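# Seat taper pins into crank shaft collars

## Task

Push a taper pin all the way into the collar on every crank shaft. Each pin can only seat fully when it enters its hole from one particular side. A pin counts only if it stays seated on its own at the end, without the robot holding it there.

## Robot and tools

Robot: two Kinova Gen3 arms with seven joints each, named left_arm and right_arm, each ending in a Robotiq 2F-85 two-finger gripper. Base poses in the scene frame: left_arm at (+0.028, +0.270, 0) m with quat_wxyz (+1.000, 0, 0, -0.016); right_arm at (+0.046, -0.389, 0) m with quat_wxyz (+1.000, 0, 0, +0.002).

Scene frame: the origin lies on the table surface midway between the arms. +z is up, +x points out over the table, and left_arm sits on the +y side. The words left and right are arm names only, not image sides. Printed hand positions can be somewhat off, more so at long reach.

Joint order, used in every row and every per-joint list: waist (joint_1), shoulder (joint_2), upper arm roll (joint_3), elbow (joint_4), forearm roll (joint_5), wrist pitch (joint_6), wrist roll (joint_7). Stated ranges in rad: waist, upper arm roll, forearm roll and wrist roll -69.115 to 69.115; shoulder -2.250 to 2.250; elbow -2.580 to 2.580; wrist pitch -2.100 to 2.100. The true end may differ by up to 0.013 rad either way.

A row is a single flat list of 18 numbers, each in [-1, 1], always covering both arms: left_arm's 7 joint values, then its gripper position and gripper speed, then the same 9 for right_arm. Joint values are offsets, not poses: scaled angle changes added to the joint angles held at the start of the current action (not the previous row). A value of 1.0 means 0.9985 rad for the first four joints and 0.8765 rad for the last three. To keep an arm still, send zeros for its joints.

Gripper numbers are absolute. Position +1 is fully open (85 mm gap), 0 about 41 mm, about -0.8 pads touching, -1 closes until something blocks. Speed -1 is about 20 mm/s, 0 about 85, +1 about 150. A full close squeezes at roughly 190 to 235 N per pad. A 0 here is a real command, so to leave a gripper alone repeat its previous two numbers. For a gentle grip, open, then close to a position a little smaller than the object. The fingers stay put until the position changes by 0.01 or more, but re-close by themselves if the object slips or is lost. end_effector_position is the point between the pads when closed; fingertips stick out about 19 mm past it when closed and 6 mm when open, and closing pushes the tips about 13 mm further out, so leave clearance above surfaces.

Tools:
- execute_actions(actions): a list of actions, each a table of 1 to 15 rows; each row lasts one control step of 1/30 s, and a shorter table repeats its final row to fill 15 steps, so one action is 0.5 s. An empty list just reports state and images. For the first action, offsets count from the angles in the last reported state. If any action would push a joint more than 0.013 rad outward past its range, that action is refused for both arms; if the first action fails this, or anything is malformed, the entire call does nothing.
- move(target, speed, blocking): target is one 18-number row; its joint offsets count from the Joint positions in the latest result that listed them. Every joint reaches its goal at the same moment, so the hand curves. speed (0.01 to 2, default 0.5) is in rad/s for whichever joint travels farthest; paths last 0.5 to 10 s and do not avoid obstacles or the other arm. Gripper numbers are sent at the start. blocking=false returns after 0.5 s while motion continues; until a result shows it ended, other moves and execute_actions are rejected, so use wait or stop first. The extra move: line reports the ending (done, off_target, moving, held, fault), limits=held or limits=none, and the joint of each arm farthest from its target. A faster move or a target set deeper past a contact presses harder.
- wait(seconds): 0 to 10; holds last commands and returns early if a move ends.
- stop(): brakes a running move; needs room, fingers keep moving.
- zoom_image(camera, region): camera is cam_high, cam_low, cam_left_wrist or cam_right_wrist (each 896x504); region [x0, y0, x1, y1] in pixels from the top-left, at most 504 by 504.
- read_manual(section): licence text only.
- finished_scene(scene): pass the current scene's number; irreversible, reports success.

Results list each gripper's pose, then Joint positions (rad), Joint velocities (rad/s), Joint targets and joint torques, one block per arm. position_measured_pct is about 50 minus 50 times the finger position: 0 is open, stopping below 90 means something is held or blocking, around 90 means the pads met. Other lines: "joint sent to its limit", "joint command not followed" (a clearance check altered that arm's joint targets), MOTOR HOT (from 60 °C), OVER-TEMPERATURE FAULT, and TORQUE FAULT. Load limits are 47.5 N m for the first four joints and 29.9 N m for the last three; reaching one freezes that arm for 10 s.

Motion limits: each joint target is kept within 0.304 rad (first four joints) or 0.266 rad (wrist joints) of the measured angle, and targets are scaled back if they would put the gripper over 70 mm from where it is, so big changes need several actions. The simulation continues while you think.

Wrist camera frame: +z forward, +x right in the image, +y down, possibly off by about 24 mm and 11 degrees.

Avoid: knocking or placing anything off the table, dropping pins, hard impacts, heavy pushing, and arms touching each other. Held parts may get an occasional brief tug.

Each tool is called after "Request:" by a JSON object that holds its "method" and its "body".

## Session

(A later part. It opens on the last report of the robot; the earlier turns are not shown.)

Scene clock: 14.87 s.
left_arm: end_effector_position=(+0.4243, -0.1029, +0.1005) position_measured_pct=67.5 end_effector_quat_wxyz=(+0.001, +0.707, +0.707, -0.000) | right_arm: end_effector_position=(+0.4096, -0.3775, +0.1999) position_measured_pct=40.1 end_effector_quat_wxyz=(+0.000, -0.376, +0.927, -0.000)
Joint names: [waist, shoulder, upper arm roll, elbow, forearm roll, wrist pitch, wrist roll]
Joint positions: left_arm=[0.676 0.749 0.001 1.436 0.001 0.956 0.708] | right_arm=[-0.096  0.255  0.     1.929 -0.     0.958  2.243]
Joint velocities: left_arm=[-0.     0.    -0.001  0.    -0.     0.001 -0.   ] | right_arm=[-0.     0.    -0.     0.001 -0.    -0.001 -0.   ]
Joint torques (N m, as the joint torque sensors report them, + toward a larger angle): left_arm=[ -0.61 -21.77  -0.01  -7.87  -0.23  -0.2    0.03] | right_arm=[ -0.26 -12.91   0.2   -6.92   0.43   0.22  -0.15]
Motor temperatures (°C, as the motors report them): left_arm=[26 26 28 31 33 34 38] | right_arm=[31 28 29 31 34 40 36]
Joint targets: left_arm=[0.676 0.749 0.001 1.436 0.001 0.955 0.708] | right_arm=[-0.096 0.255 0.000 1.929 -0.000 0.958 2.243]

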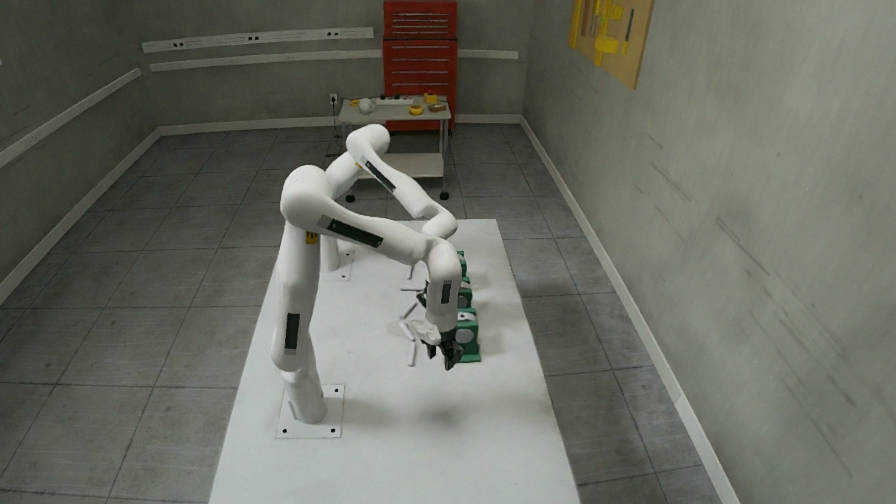

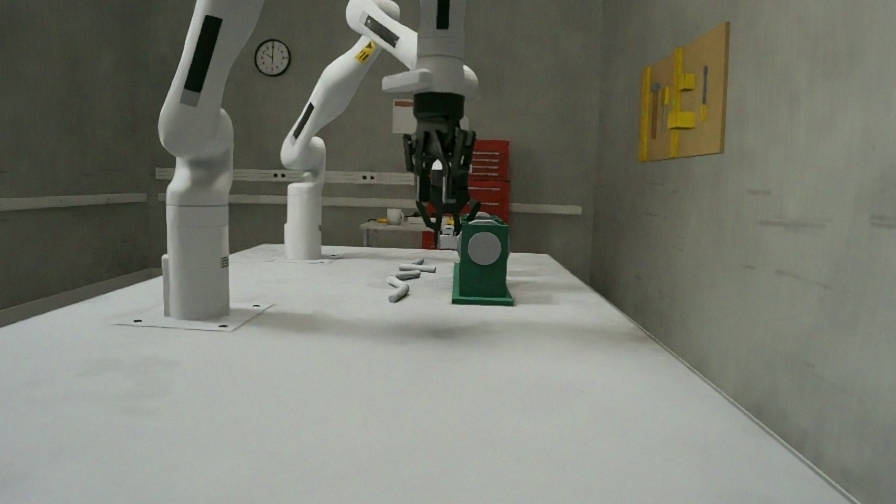

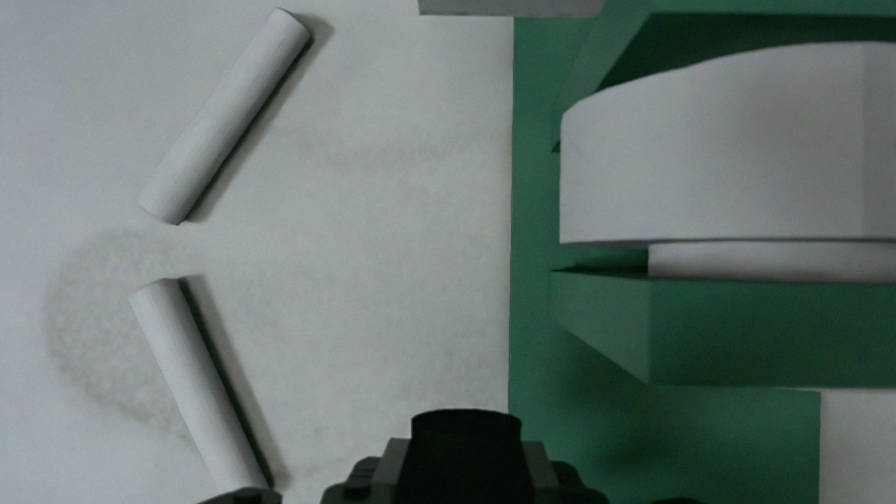

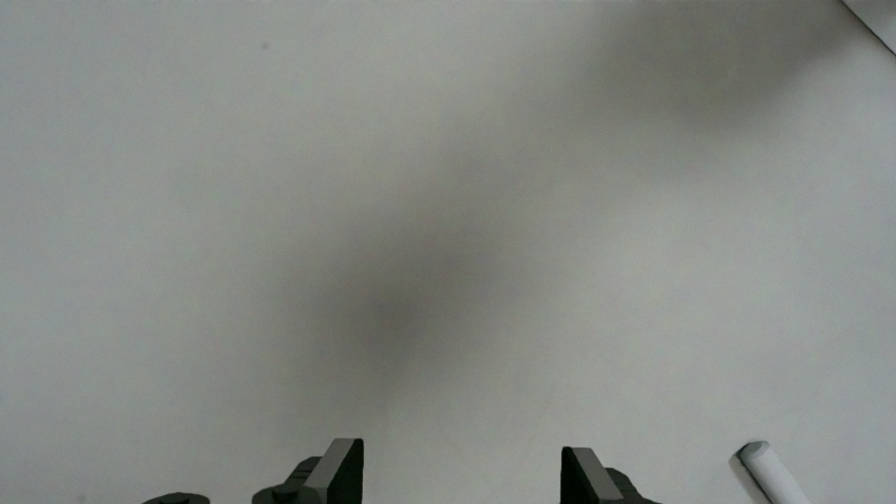

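Request:
{"method": "move", "body": {"target": [-0.012,-0.033,0,-0.0725,0,0.1205,-0.014,-0.38,0,0,0,0,0,0,0,0,0.2,1], "speed": 0.15}}

Scene clock: 16.33 s.
left_arm: end_effector_position=(+0.4339, -0.1029, +0.1359) position_measured_pct=67.5 end_effector_quat_wxyz=(-0.001, +0.708, +0.707, -0.001) | right_arm: end_effector_position=(+0.4096, -0.3775, +0.1999) position_measured_pct=40.1 end_effector_quat_wxyz=(+0.000, -0.376, +0.927, -0.000)
Joint names: [waist, shoulder, upper arm roll, elbow, forearm roll, wrist pitch, wrist roll]
Joint positions: left_arm=[0.664 0.72  0.001 1.364 0.001 1.06  0.696] | right_arm=[-0.096  0.255  0.     1.929 -0.     0.958  2.243]
Joint velocities: left_arm=[-0.001  0.     0.    -0.001  0.     0.001 -0.   ] | right_arm=[-0.    -0.002 -0.001  0.001  0.    -0.     0.   ]
Joint torques (N m, as the joint torque sensors report them, + toward a larger angle): left_arm=[ -0.35 -24.63  -0.08  -8.63   0.03   0.8    0.04] | right_arm=[ -0.45 -12.99   0.55  -7.17   0.15   0.01   0.01]
Motor temperatures (°C, as the motors report them): left_arm=[26 26 28 31 33 34 38] | right_arm=[31 28 29 31 34 40 36]
Joint targets: left_arm=[0.664 0.716 0.001 1.363 0.001 1.061 0.696] | right_arm=[-0.096 0.255 0.000 1.929 -0.000 0.958 2.243]
move: done; limits=none; left_arm: farthest joint: the shoulder, 0.004 radians from its target (0.033 radians at the start); right_arm: farthest joint: the waist, 0.000 radians from its target (0.000 radians at the start)

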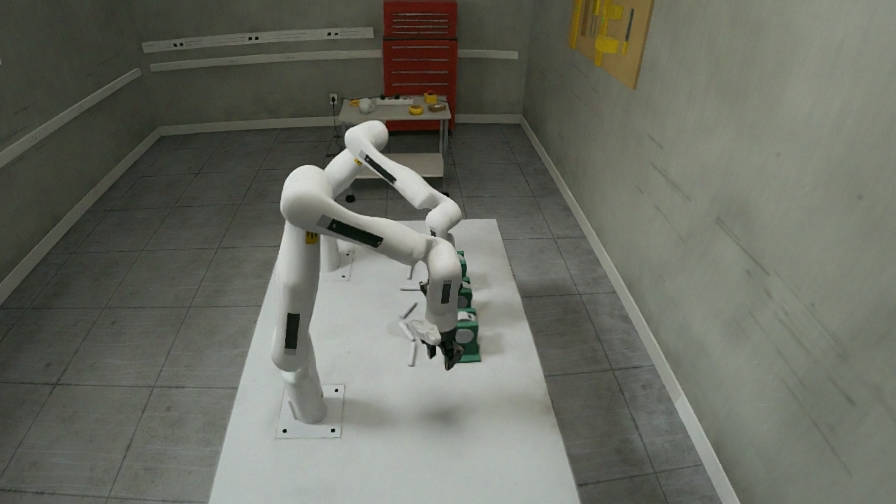

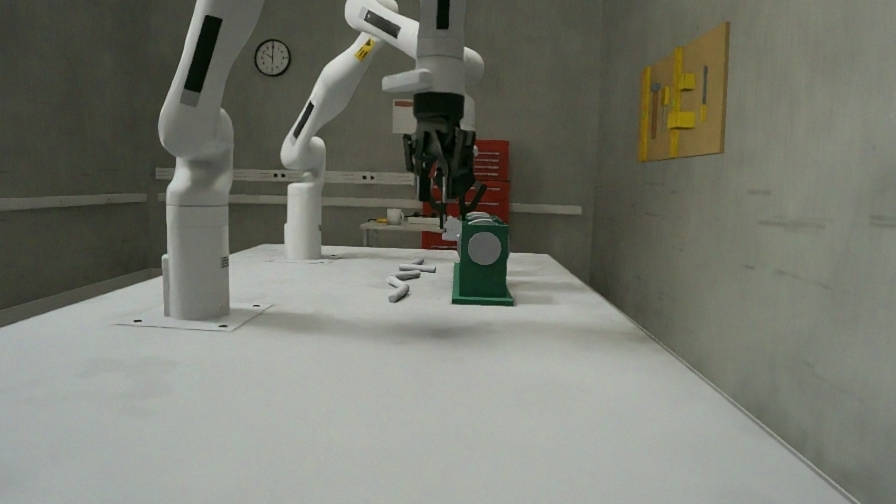

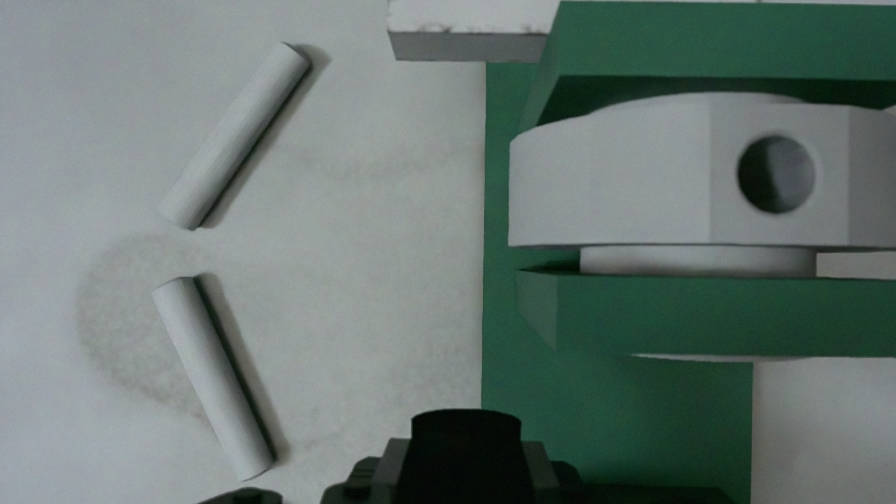

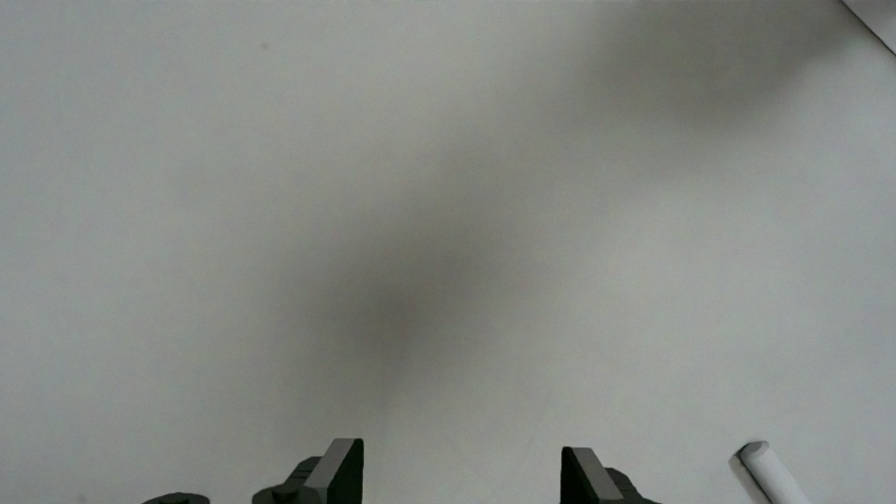

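Works. Continue to 60° and 90°.

Request:
{"method": "move", "body": {"target": [-0.031,0.013,0,-0.130,0,0.131,-0.035,-0.38,0,0,0,0,0,0,0,0,0.2,1], "speed": 0.2}}

Request:
{"method": "move", "body": {"target": [-0.0385,0.061,0,-0.157,0,0.108,-0.044,-0.38,0,0,0,0,0,0,0,0,0.2,1], "speed": 0.2}}

Scene clock: 17.53 s.
left_arm: end_effector_position=(+0.4607, -0.1030, +0.1620) position_measured_pct=67.5 end_effector_quat_wxyz=(-0.002, +0.708, +0.707, -0.001) | right_arm: end_effector_position=(+0.4096, -0.3775, +0.1999) position_measured_pct=40.1 end_effector_quat_wxyz=(+0.000, -0.376, +0.927, -0.000)
Joint names: [waist, shoulder, upper arm roll, elbow, forearm roll, wrist pitch, wrist roll]
Joint positions: left_arm=[0.634 0.737 0.001 1.235 0.001 1.173 0.665] | right_arm=[-0.096  0.255  0.     1.929 -0.     0.958  2.243]
Joint velocities: left_arm=[ 0.     0.001  0.    -0.001  0.     0.001  0.   ] | right_arm=[-0.     0.001 -0.     0.001 -0.     0.    -0.   ]
Joint torques (N m, as the joint torque sensors report them, + toward a larger angle): left_arm=[ -0.52 -26.59  -0.21  -9.38  -0.2    0.77  -0.25] | right_arm=[ -0.49 -12.97   0.46  -6.95   0.08   0.15   0.18]
Motor temperatures (°C, as the motors report them): left_arm=[26 26 28 31 33 34 38] | right_arm=[31 28 29 31 34 40 36]
Joint targets: left_arm=[0.633 0.733 0.001 1.234 0.001 1.175 0.665] | right_arm=[-0.096 0.255 0.000 1.929 -0.000 0.958 2.243]
move: done; limits=none; left_arm: farthest joint: the shoulder, 0.004 radians from its target (0.013 radians at the start); right_arm: farthest joint: the waist, 0.000 radians from its target (0.000 radians at the start)

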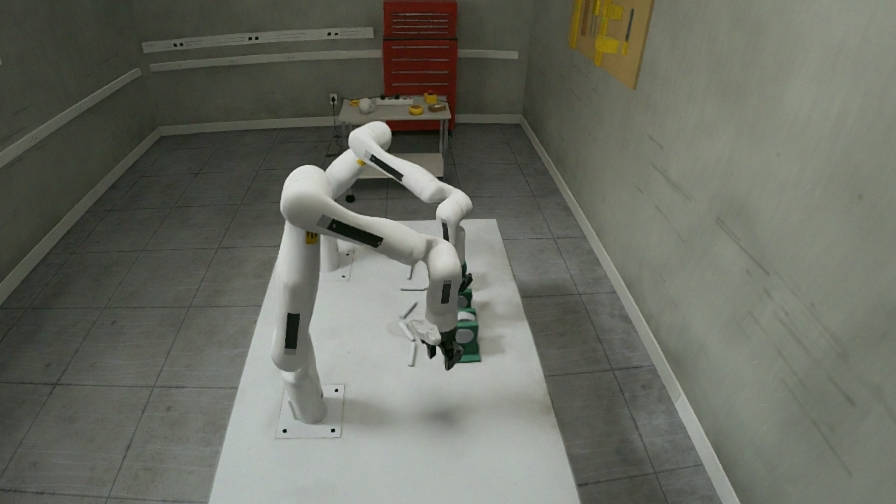

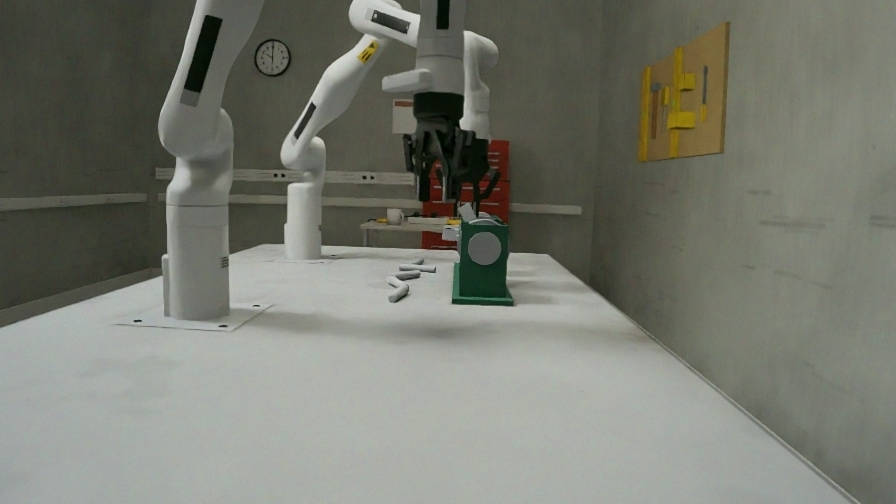

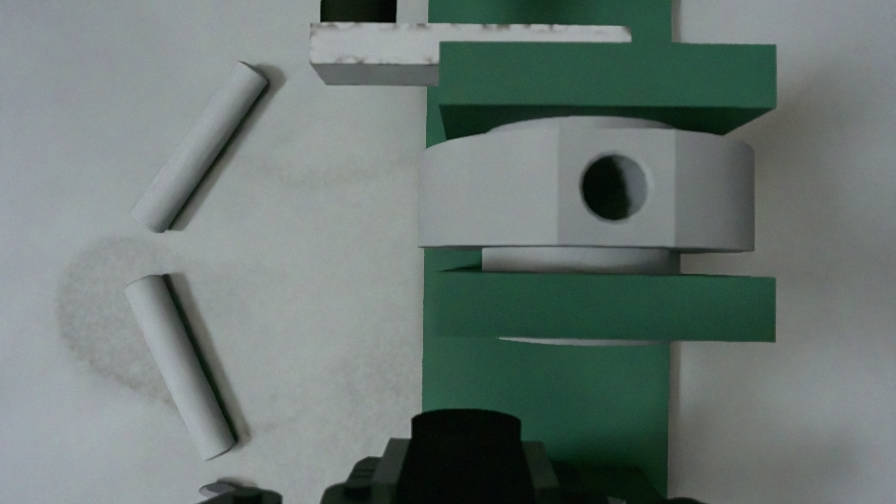

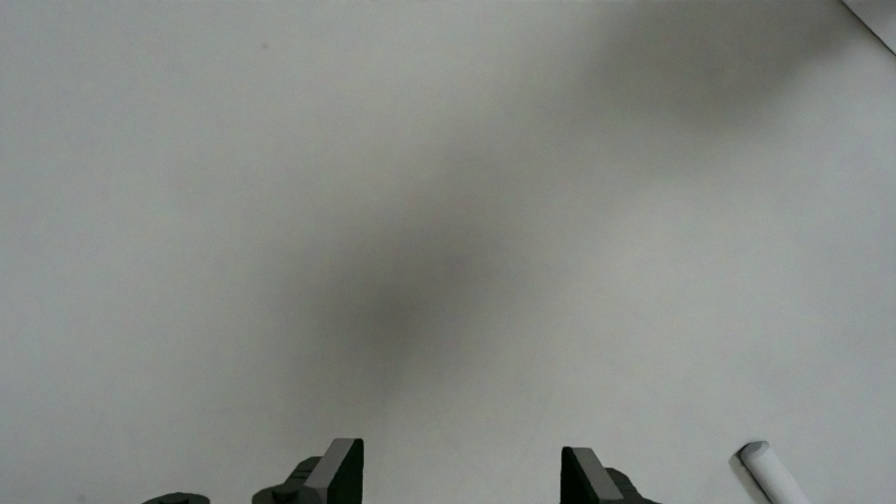

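Scene clock: 18.63 s.
left_arm: end_effector_position=(+0.4964, -0.1030, +0.1706) position_measured_pct=67.5 end_effector_quat_wxyz=(-0.004, +0.708, +0.706, -0.002) | right_arm: end_effector_position=(+0.4096, -0.3775, +0.1999) position_measured_pct=40.1 end_effector_quat_wxyz=(+0.000, -0.376, +0.927, -0.000)
Joint names: [waist, shoulder, upper arm roll, elbow, forearm roll, wrist pitch, wrist roll]
Joint positions: left_arm=[0.596 0.8   0.002 1.081 0.002 1.269 0.627] | right_arm=[-0.096  0.255  0.     1.929 -0.     0.958  2.243]
Joint velocities: left_arm=[ 0.     0.002 -0.002 -0.002  0.     0.001 -0.   ] | right_arm=[ 0.    -0.001  0.     0.003  0.     0.    -0.   ]
Joint torques (N m, as the joint torque sensors report them, + toward a larger angle): left_arm=[ -0.51 -25.94  -0.46 -10.85  -0.48  -0.84   0.03] | right_arm=[ -0.42 -12.97   0.53  -6.96   0.13   0.08   0.13]
Motor temperatures (°C, as the motors report them): left_arm=[26 26 28 31 33 34 38] | right_arm=[31 28 29 31 34 40 36]
Joint targets: left_arm=[0.595 0.798 0.001 1.079 0.001 1.268 0.626] | right_arm=[-0.096 0.255 0.000 1.929 -0.000 0.958 2.243]
move: done; limits=none; left_arm: farthest joint: the elbow, 0.003 radians from its target (0.157 radians at the start); right_arm: farthest joint: the waist, 0.000 radians from its target (0.000 radians at the start)

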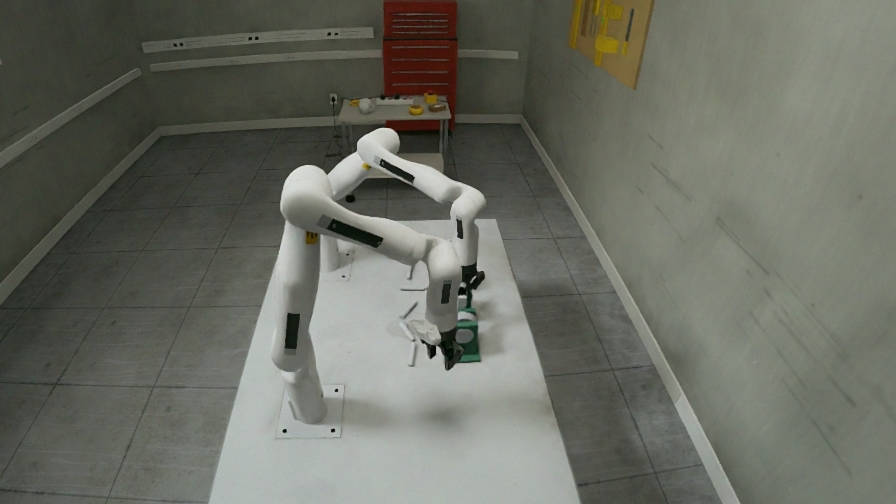

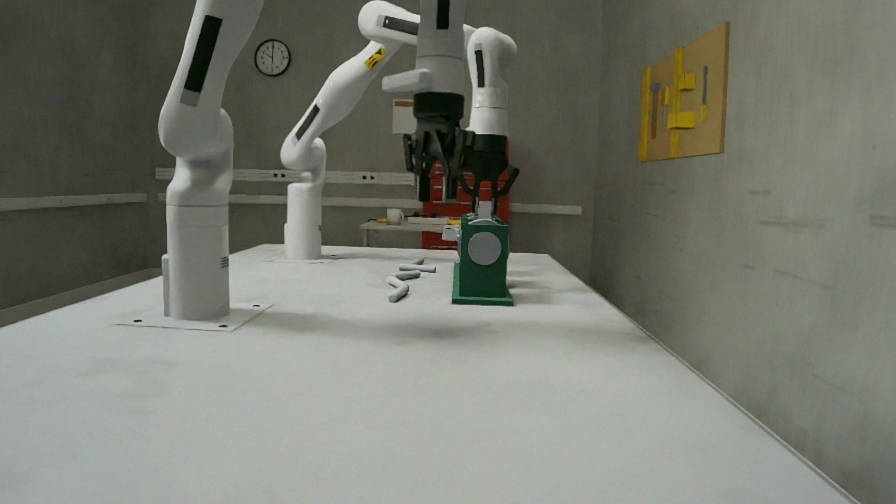

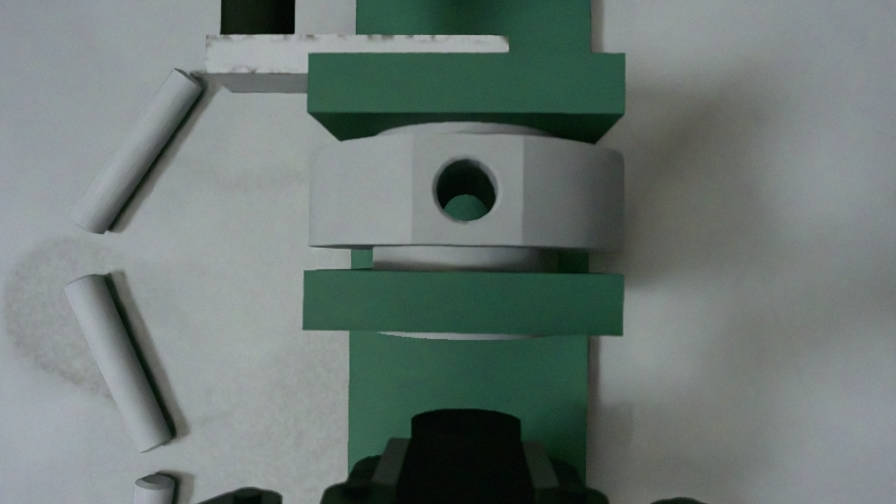

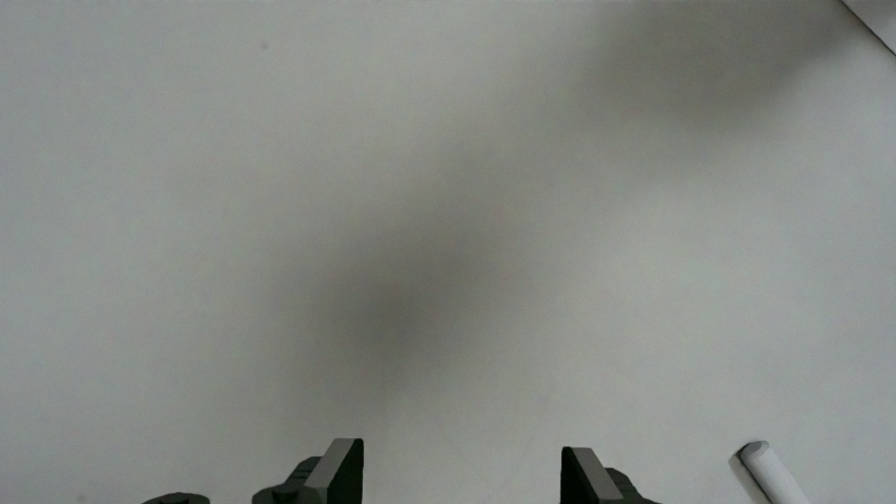

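Request:
{"method": "execute_actions", "body": {"actions": [[[0,0,0,0,0,0,0,0.1,0,0,0,0,0,0,0,0,0.2,1]]]}}

Request:
{"method": "move", "body": {"target": [0,-0.07,0,-0.05,0,0.14,0,0.3,0,0,0,0,0,0,0,0,0.2,1]}}

Scene clock: 19.53 s.
left_arm: end_effector_position=(+0.4964, -0.1030, +0.1706) position_measured_pct=45.2 end_effector_quat_wxyz=(-0.004, +0.708, +0.706, -0.002) | right_arm: end_effector_position=(+0.4096, -0.3775, +0.1999) position_measured_pct=40.1 end_effector_quat_wxyz=(+0.000, -0.376, +0.927, -0.000)
Joint names: [waist, shoulder, upper arm roll, elbow, forearm roll, wrist pitch, wrist roll]
Joint positions: left_arm=[0.596 0.8   0.002 1.081 0.002 1.269 0.627] | right_arm=[-0.096  0.255  0.     1.929 -0.     0.958  2.243]
Joint velocities: left_arm=[-0.001 -0.001 -0.001 -0.     0.    -0.001 -0.   ] | right_arm=[ 0.    -0.001 -0.    -0.    -0.    -0.    -0.   ]
Joint torques (N m, as the joint torque sensors report them, + toward a larger angle): left_arm=[ -0.37 -23.39   0.06  -8.63  -0.2   -0.23  -0.16] | right_arm=[  0.08 -13.01   0.34  -7.29   0.13   0.48  -0.28]
Motor temperatures (°C, as the motors report them): left_arm=[26 26 28 31 33 34 38] | right_arm=[31 28 29 31 34 40 36]
Joint targets: left_arm=[0.596 0.800 0.002 1.081 0.002 1.269 0.627] | right_arm=[-0.096 0.255 0.000 1.929 -0.000 0.958 2.243]

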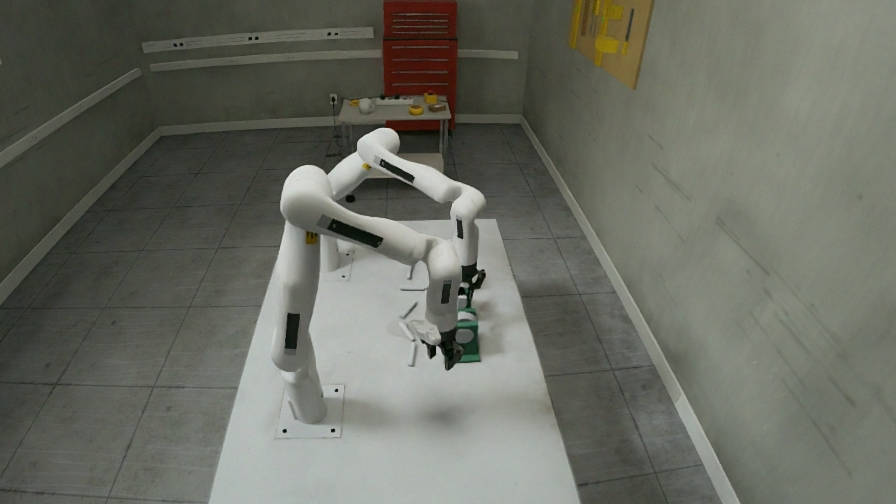

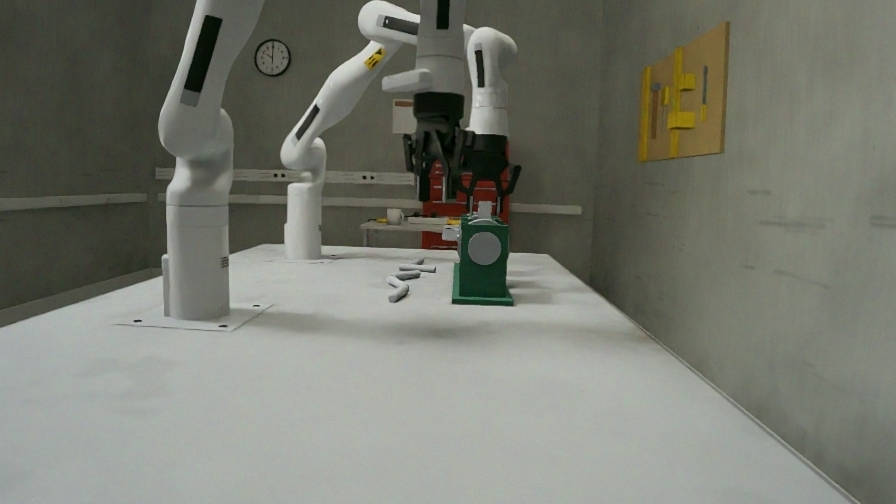

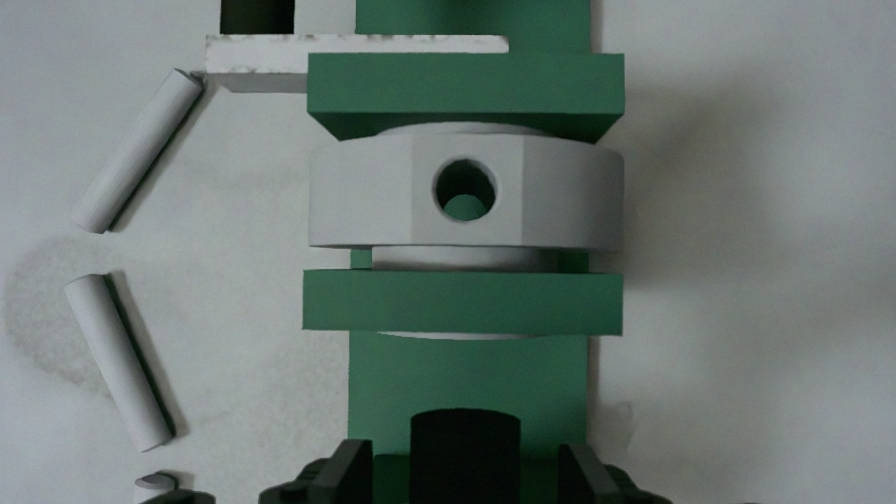

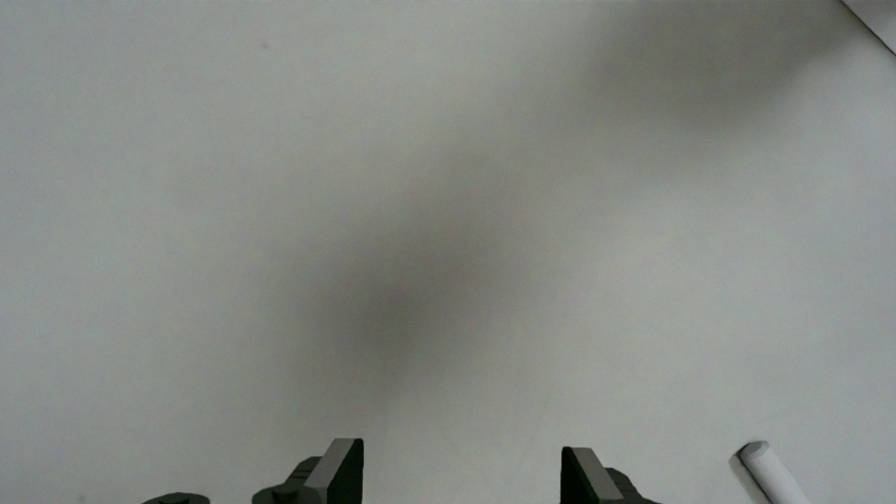

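Scene clock: 20.27 s.
left_arm: end_effector_position=(+0.4860, -0.0955, +0.2273) position_measured_pct=34.9 end_effector_quat_wxyz=(-0.006, +0.708, +0.706, -0.002) | right_arm: end_effector_position=(+0.4096, -0.3775, +0.1999) position_measured_pct=40.1 end_effector_quat_wxyz=(+0.000, -0.376, +0.927, -0.000)
Joint names: [waist, shoulder, upper arm roll, elbow, forearm roll, wrist pitch, wrist roll]
Joint positions: left_arm=[0.596 0.731 0.002 1.031 0.002 1.392 0.627] | right_arm=[-0.096  0.255  0.     1.929 -0.     0.958  2.243]
Joint velocities: left_arm=[-0.    -0.002 -0.     0.    -0.    -0.001  0.   ] | right_arm=[ 0.     0.001 -0.     0.001  0.     0.    -0.   ]
Joint torques (N m, as the joint torque sensors report them, + toward a larger angle): left_arm=[ -0.07 -23.06  -0.18  -9.28   0.02  -0.03  -0.16] | right_arm=[ -0.02 -13.19   0.61  -7.24   0.01   0.13  -0.02]
Motor temperatures (°C, as the motors report them): left_arm=[26 26 28 31 33 34 38] | right_arm=[31 28 29 31 34 40 36]
Joint targets: left_arm=[0.596 0.730 0.002 1.031 0.002 1.392 0.627] | right_arm=[-0.096 0.255 0.000 1.929 -0.000 0.958 2.243]
move: done; limits=none; left_arm: farthest joint: the shoulder, 0.001 radians from its target (0.070 radians at the start); right_arm: farthest joint: the waist, 0.000 radians from its target (0.000 radians at the start)

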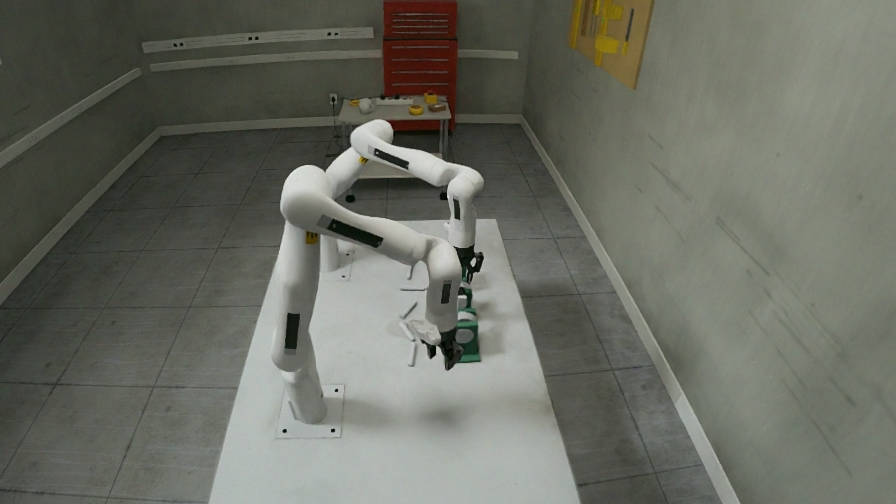

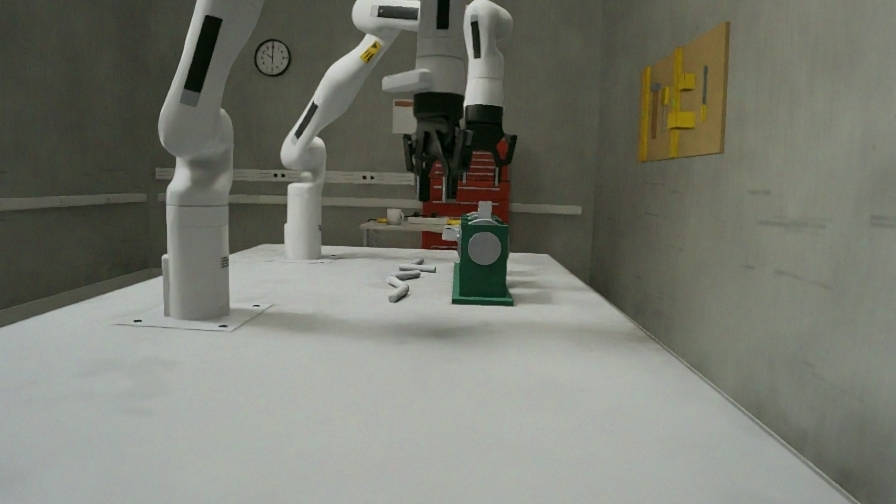

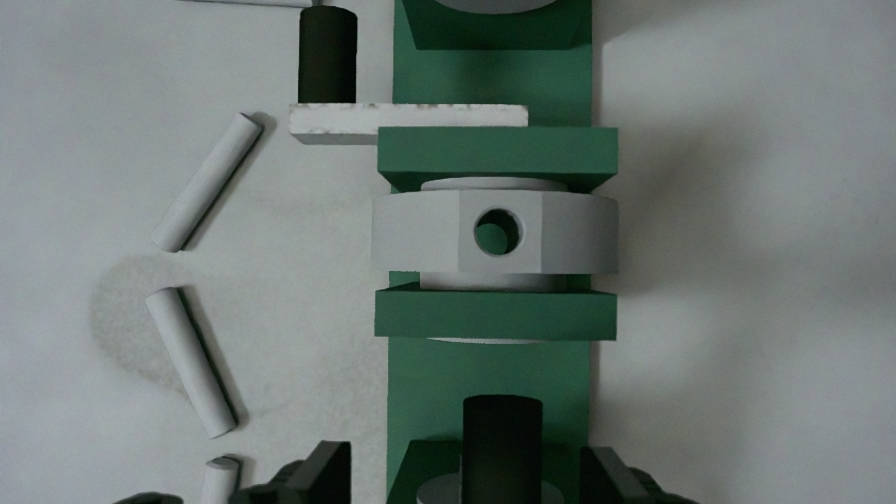

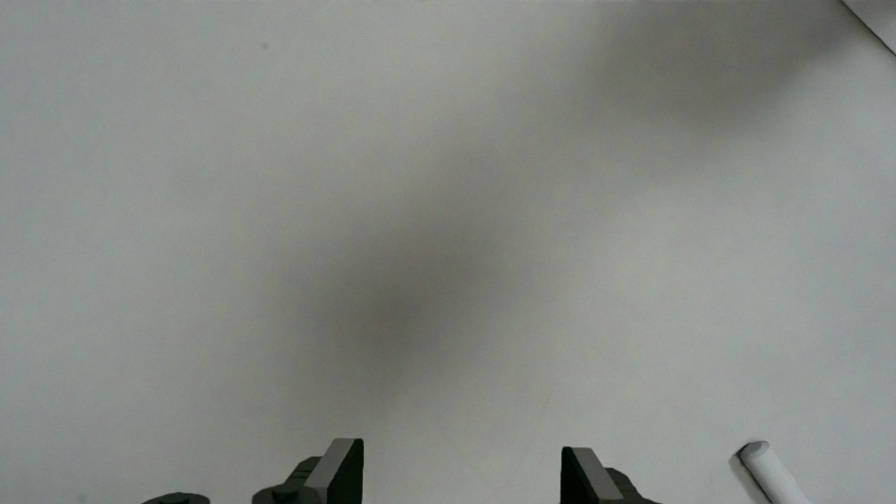

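Request:
{"method": "move", "body": {"target": [-0.1626,-0.26,-0.002,0.634,-0.002,-0.441,-0.184,0.3,0,-0.6036,0.196,0,0.122,0,-0.363,0.016,0.2,1], "speed": 0.8}}

Scene clock: 22.57 s.
left_arm: end_effector_position=(+0.4247, +0.0426, +0.1803) position_measured_pct=34.9 end_effector_quat_wxyz=(+0.000, +0.707, +0.707, +0.000) | right_arm: end_effector_position=(+0.3454, -0.1680, +0.1003) position_measured_pct=40.1 end_effector_quat_wxyz=(+0.001, -0.639, +0.769, +0.000)
Joint names: [waist, shoulder, upper arm roll, elbow, forearm roll, wrist pitch, wrist roll]
Joint positions: left_arm=[ 0.434  0.471 -0.     1.664  0.     1.006  0.465] | right_arm=[-0.698  0.45   0.     2.05  -0.     0.639  2.257]
Joint velocities: left_arm=[-0.    -0.002 -0.001  0.001 -0.    -0.001 -0.   ] | right_arm=[-0.003  0.001  0.002  0.001 -0.    -0.001  0.   ]
Joint torques (N m, as the joint torque sensors report them, + toward a larger angle): left_arm=[  0.2  -17.48  -0.23  -7.81  -0.27  -0.08  -0.2 ] | right_arm=[  0.1  -14.78   0.34  -5.07   0.16   0.08  -0.24]
Motor temperatures (°C, as the motors report them): left_arm=[26 26 28 31 33 34 38] | right_arm=[31 28 29 31 34 40 36]
Joint targets: left_arm=[0.434 0.471 -0.000 1.664 0.000 1.006 0.465] | right_arm=[-0.699 0.451 0.000 2.050 -0.000 0.639 2.257]
move: done; limits=none; left_arm: farthest joint: the waist, 0.000 radians from its target (0.162 radians at the start); right_arm: farthest joint: the waist, 0.000 radians from its target (0.603 radians at the start)

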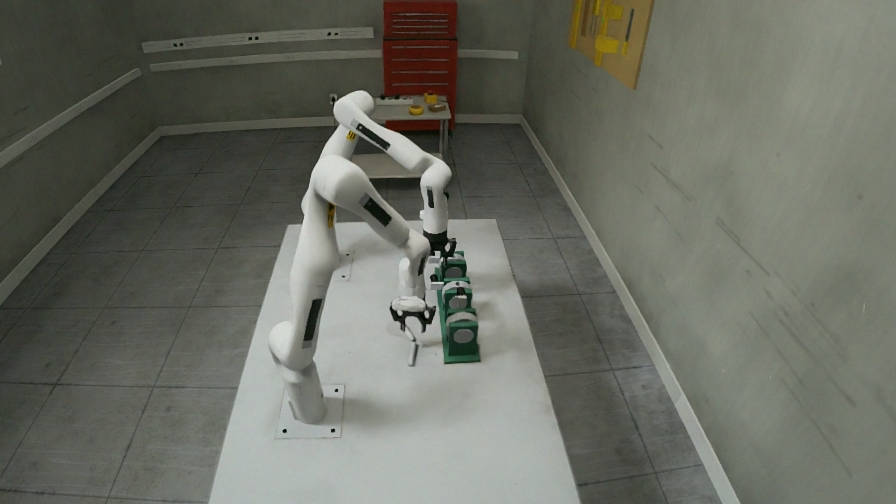

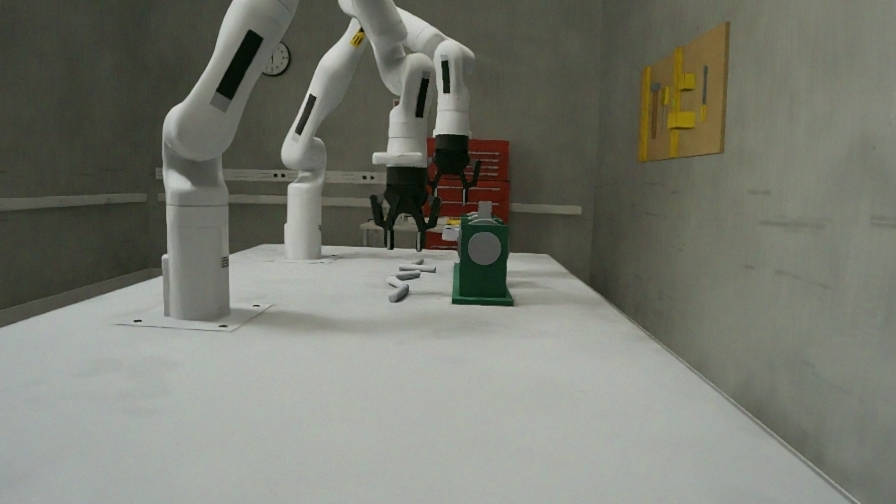

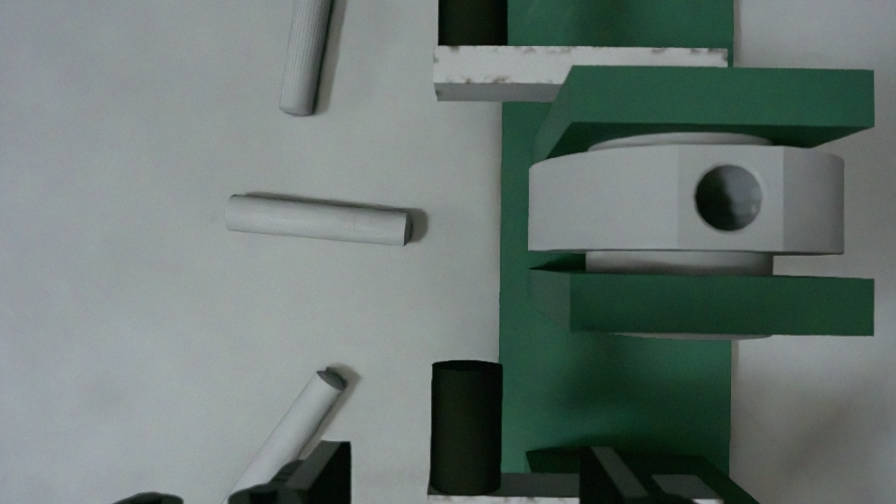

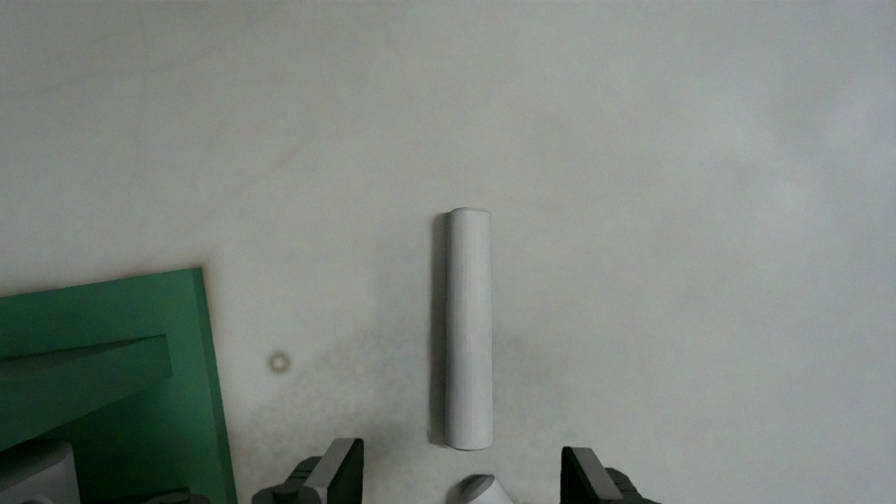

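Request:
{"method": "move", "body": {"target": [0,0.1205,0,0.102,0,-0.2535,0,0.3,0,0,0.1855,0,0.060,0,-0.278,0.04,0.0,1], "speed": 0.35}}

Scene clock: 25.60 s.
left_arm: end_effector_position=(+0.4248, +0.0426, +0.1003) position_measured_pct=34.9 end_effector_quat_wxyz=(+0.000, +0.707, +0.707, +0.000) | right_arm: end_effector_position=(+0.3450, -0.1684, +0.0221) position_measured_pct=49.6 end_effector_quat_wxyz=(-0.000, -0.653, +0.758, -0.000)
Joint names: [waist, shoulder, upper arm roll, elbow, forearm roll, wrist pitch, wrist roll]
Joint positions: left_arm=[ 0.434  0.591 -0.     1.766  0.     0.783  0.465] | right_arm=[-0.698  0.635  0.     2.11  -0.     0.396  2.292]
Joint velocities: left_arm=[-0.001  0.001  0.001  0.    -0.    -0.001 -0.   ] | right_arm=[-0.     0.001  0.001 -0.001 -0.     0.     0.   ]
Joint torques (N m, as the joint torque sensors report them, + toward a larger angle): left_arm=[  0.08 -18.58   0.55  -6.66  -0.4    0.05  -0.08] | right_arm=[ -0.14 -15.8    0.78  -3.31   0.15   0.11   0.11]
Motor temperatures (°C, as the motors report them): left_arm=[26 26 28 31 33 34 38] | right_arm=[31 28 29 31 34 40 36]
Joint targets: left_arm=[0.434 0.591 -0.000 1.766 0.000 0.783 0.465] | right_arm=[-0.698 0.636 0.000 2.110 -0.000 0.396 2.292]
move: done; limits=none; left_arm: farthest joint: the waist, 0.000 radians from its target (0.000 radians at the start); right_arm: farthest joint: the waist, 0.000 radians from its target (0.001 radians at the start)

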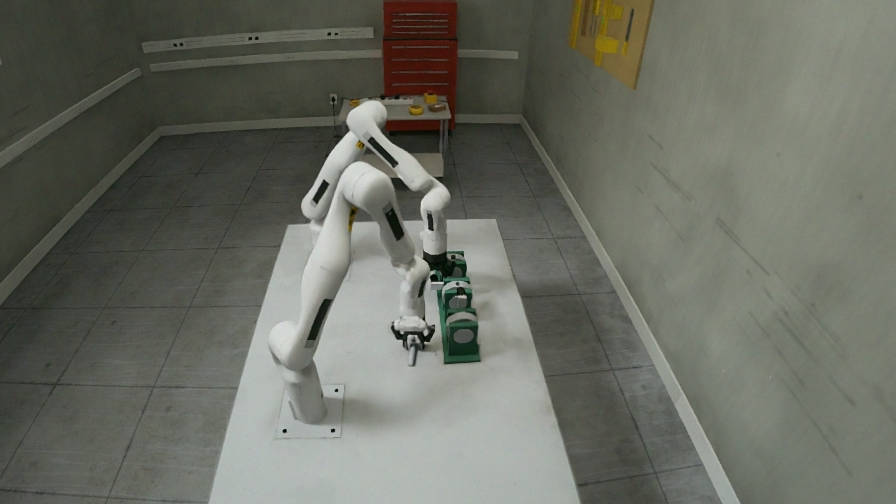

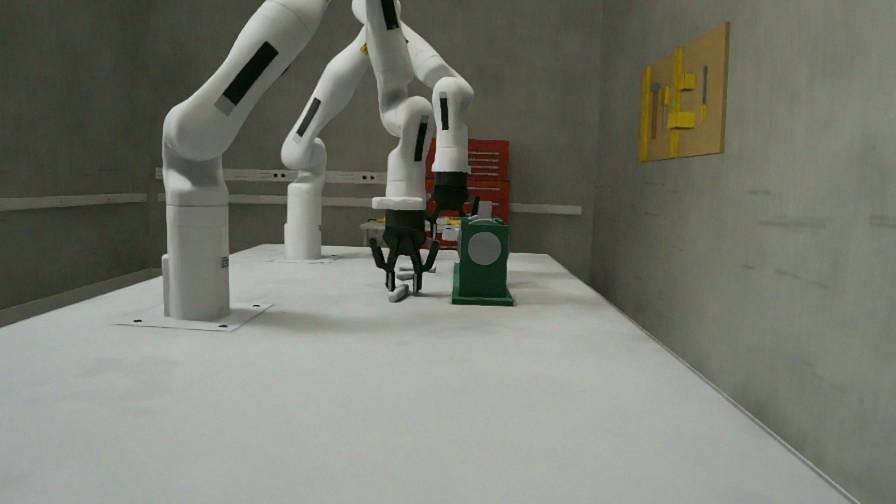

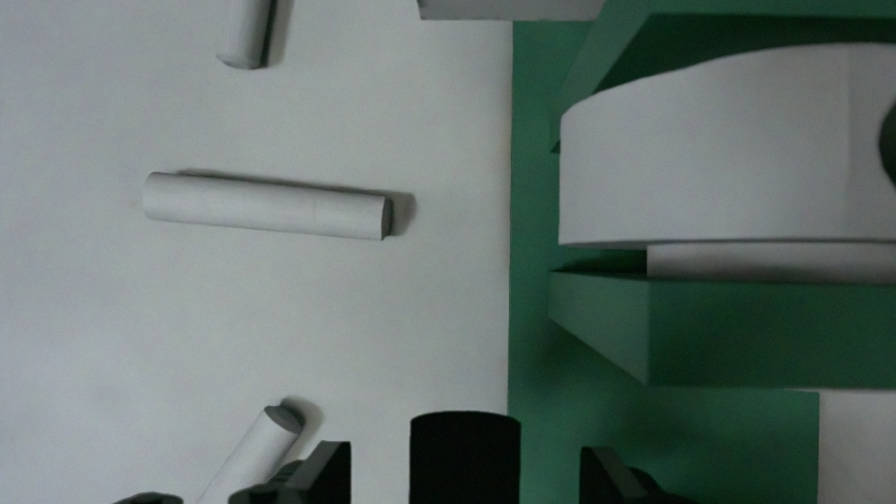

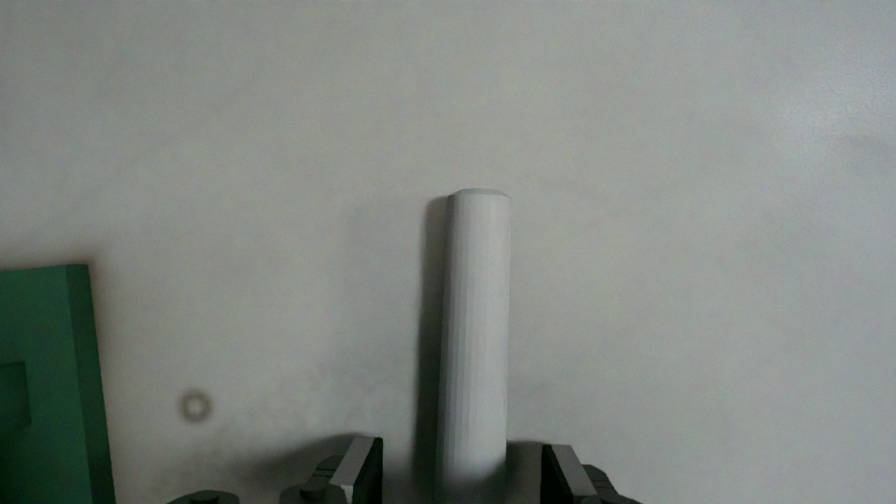

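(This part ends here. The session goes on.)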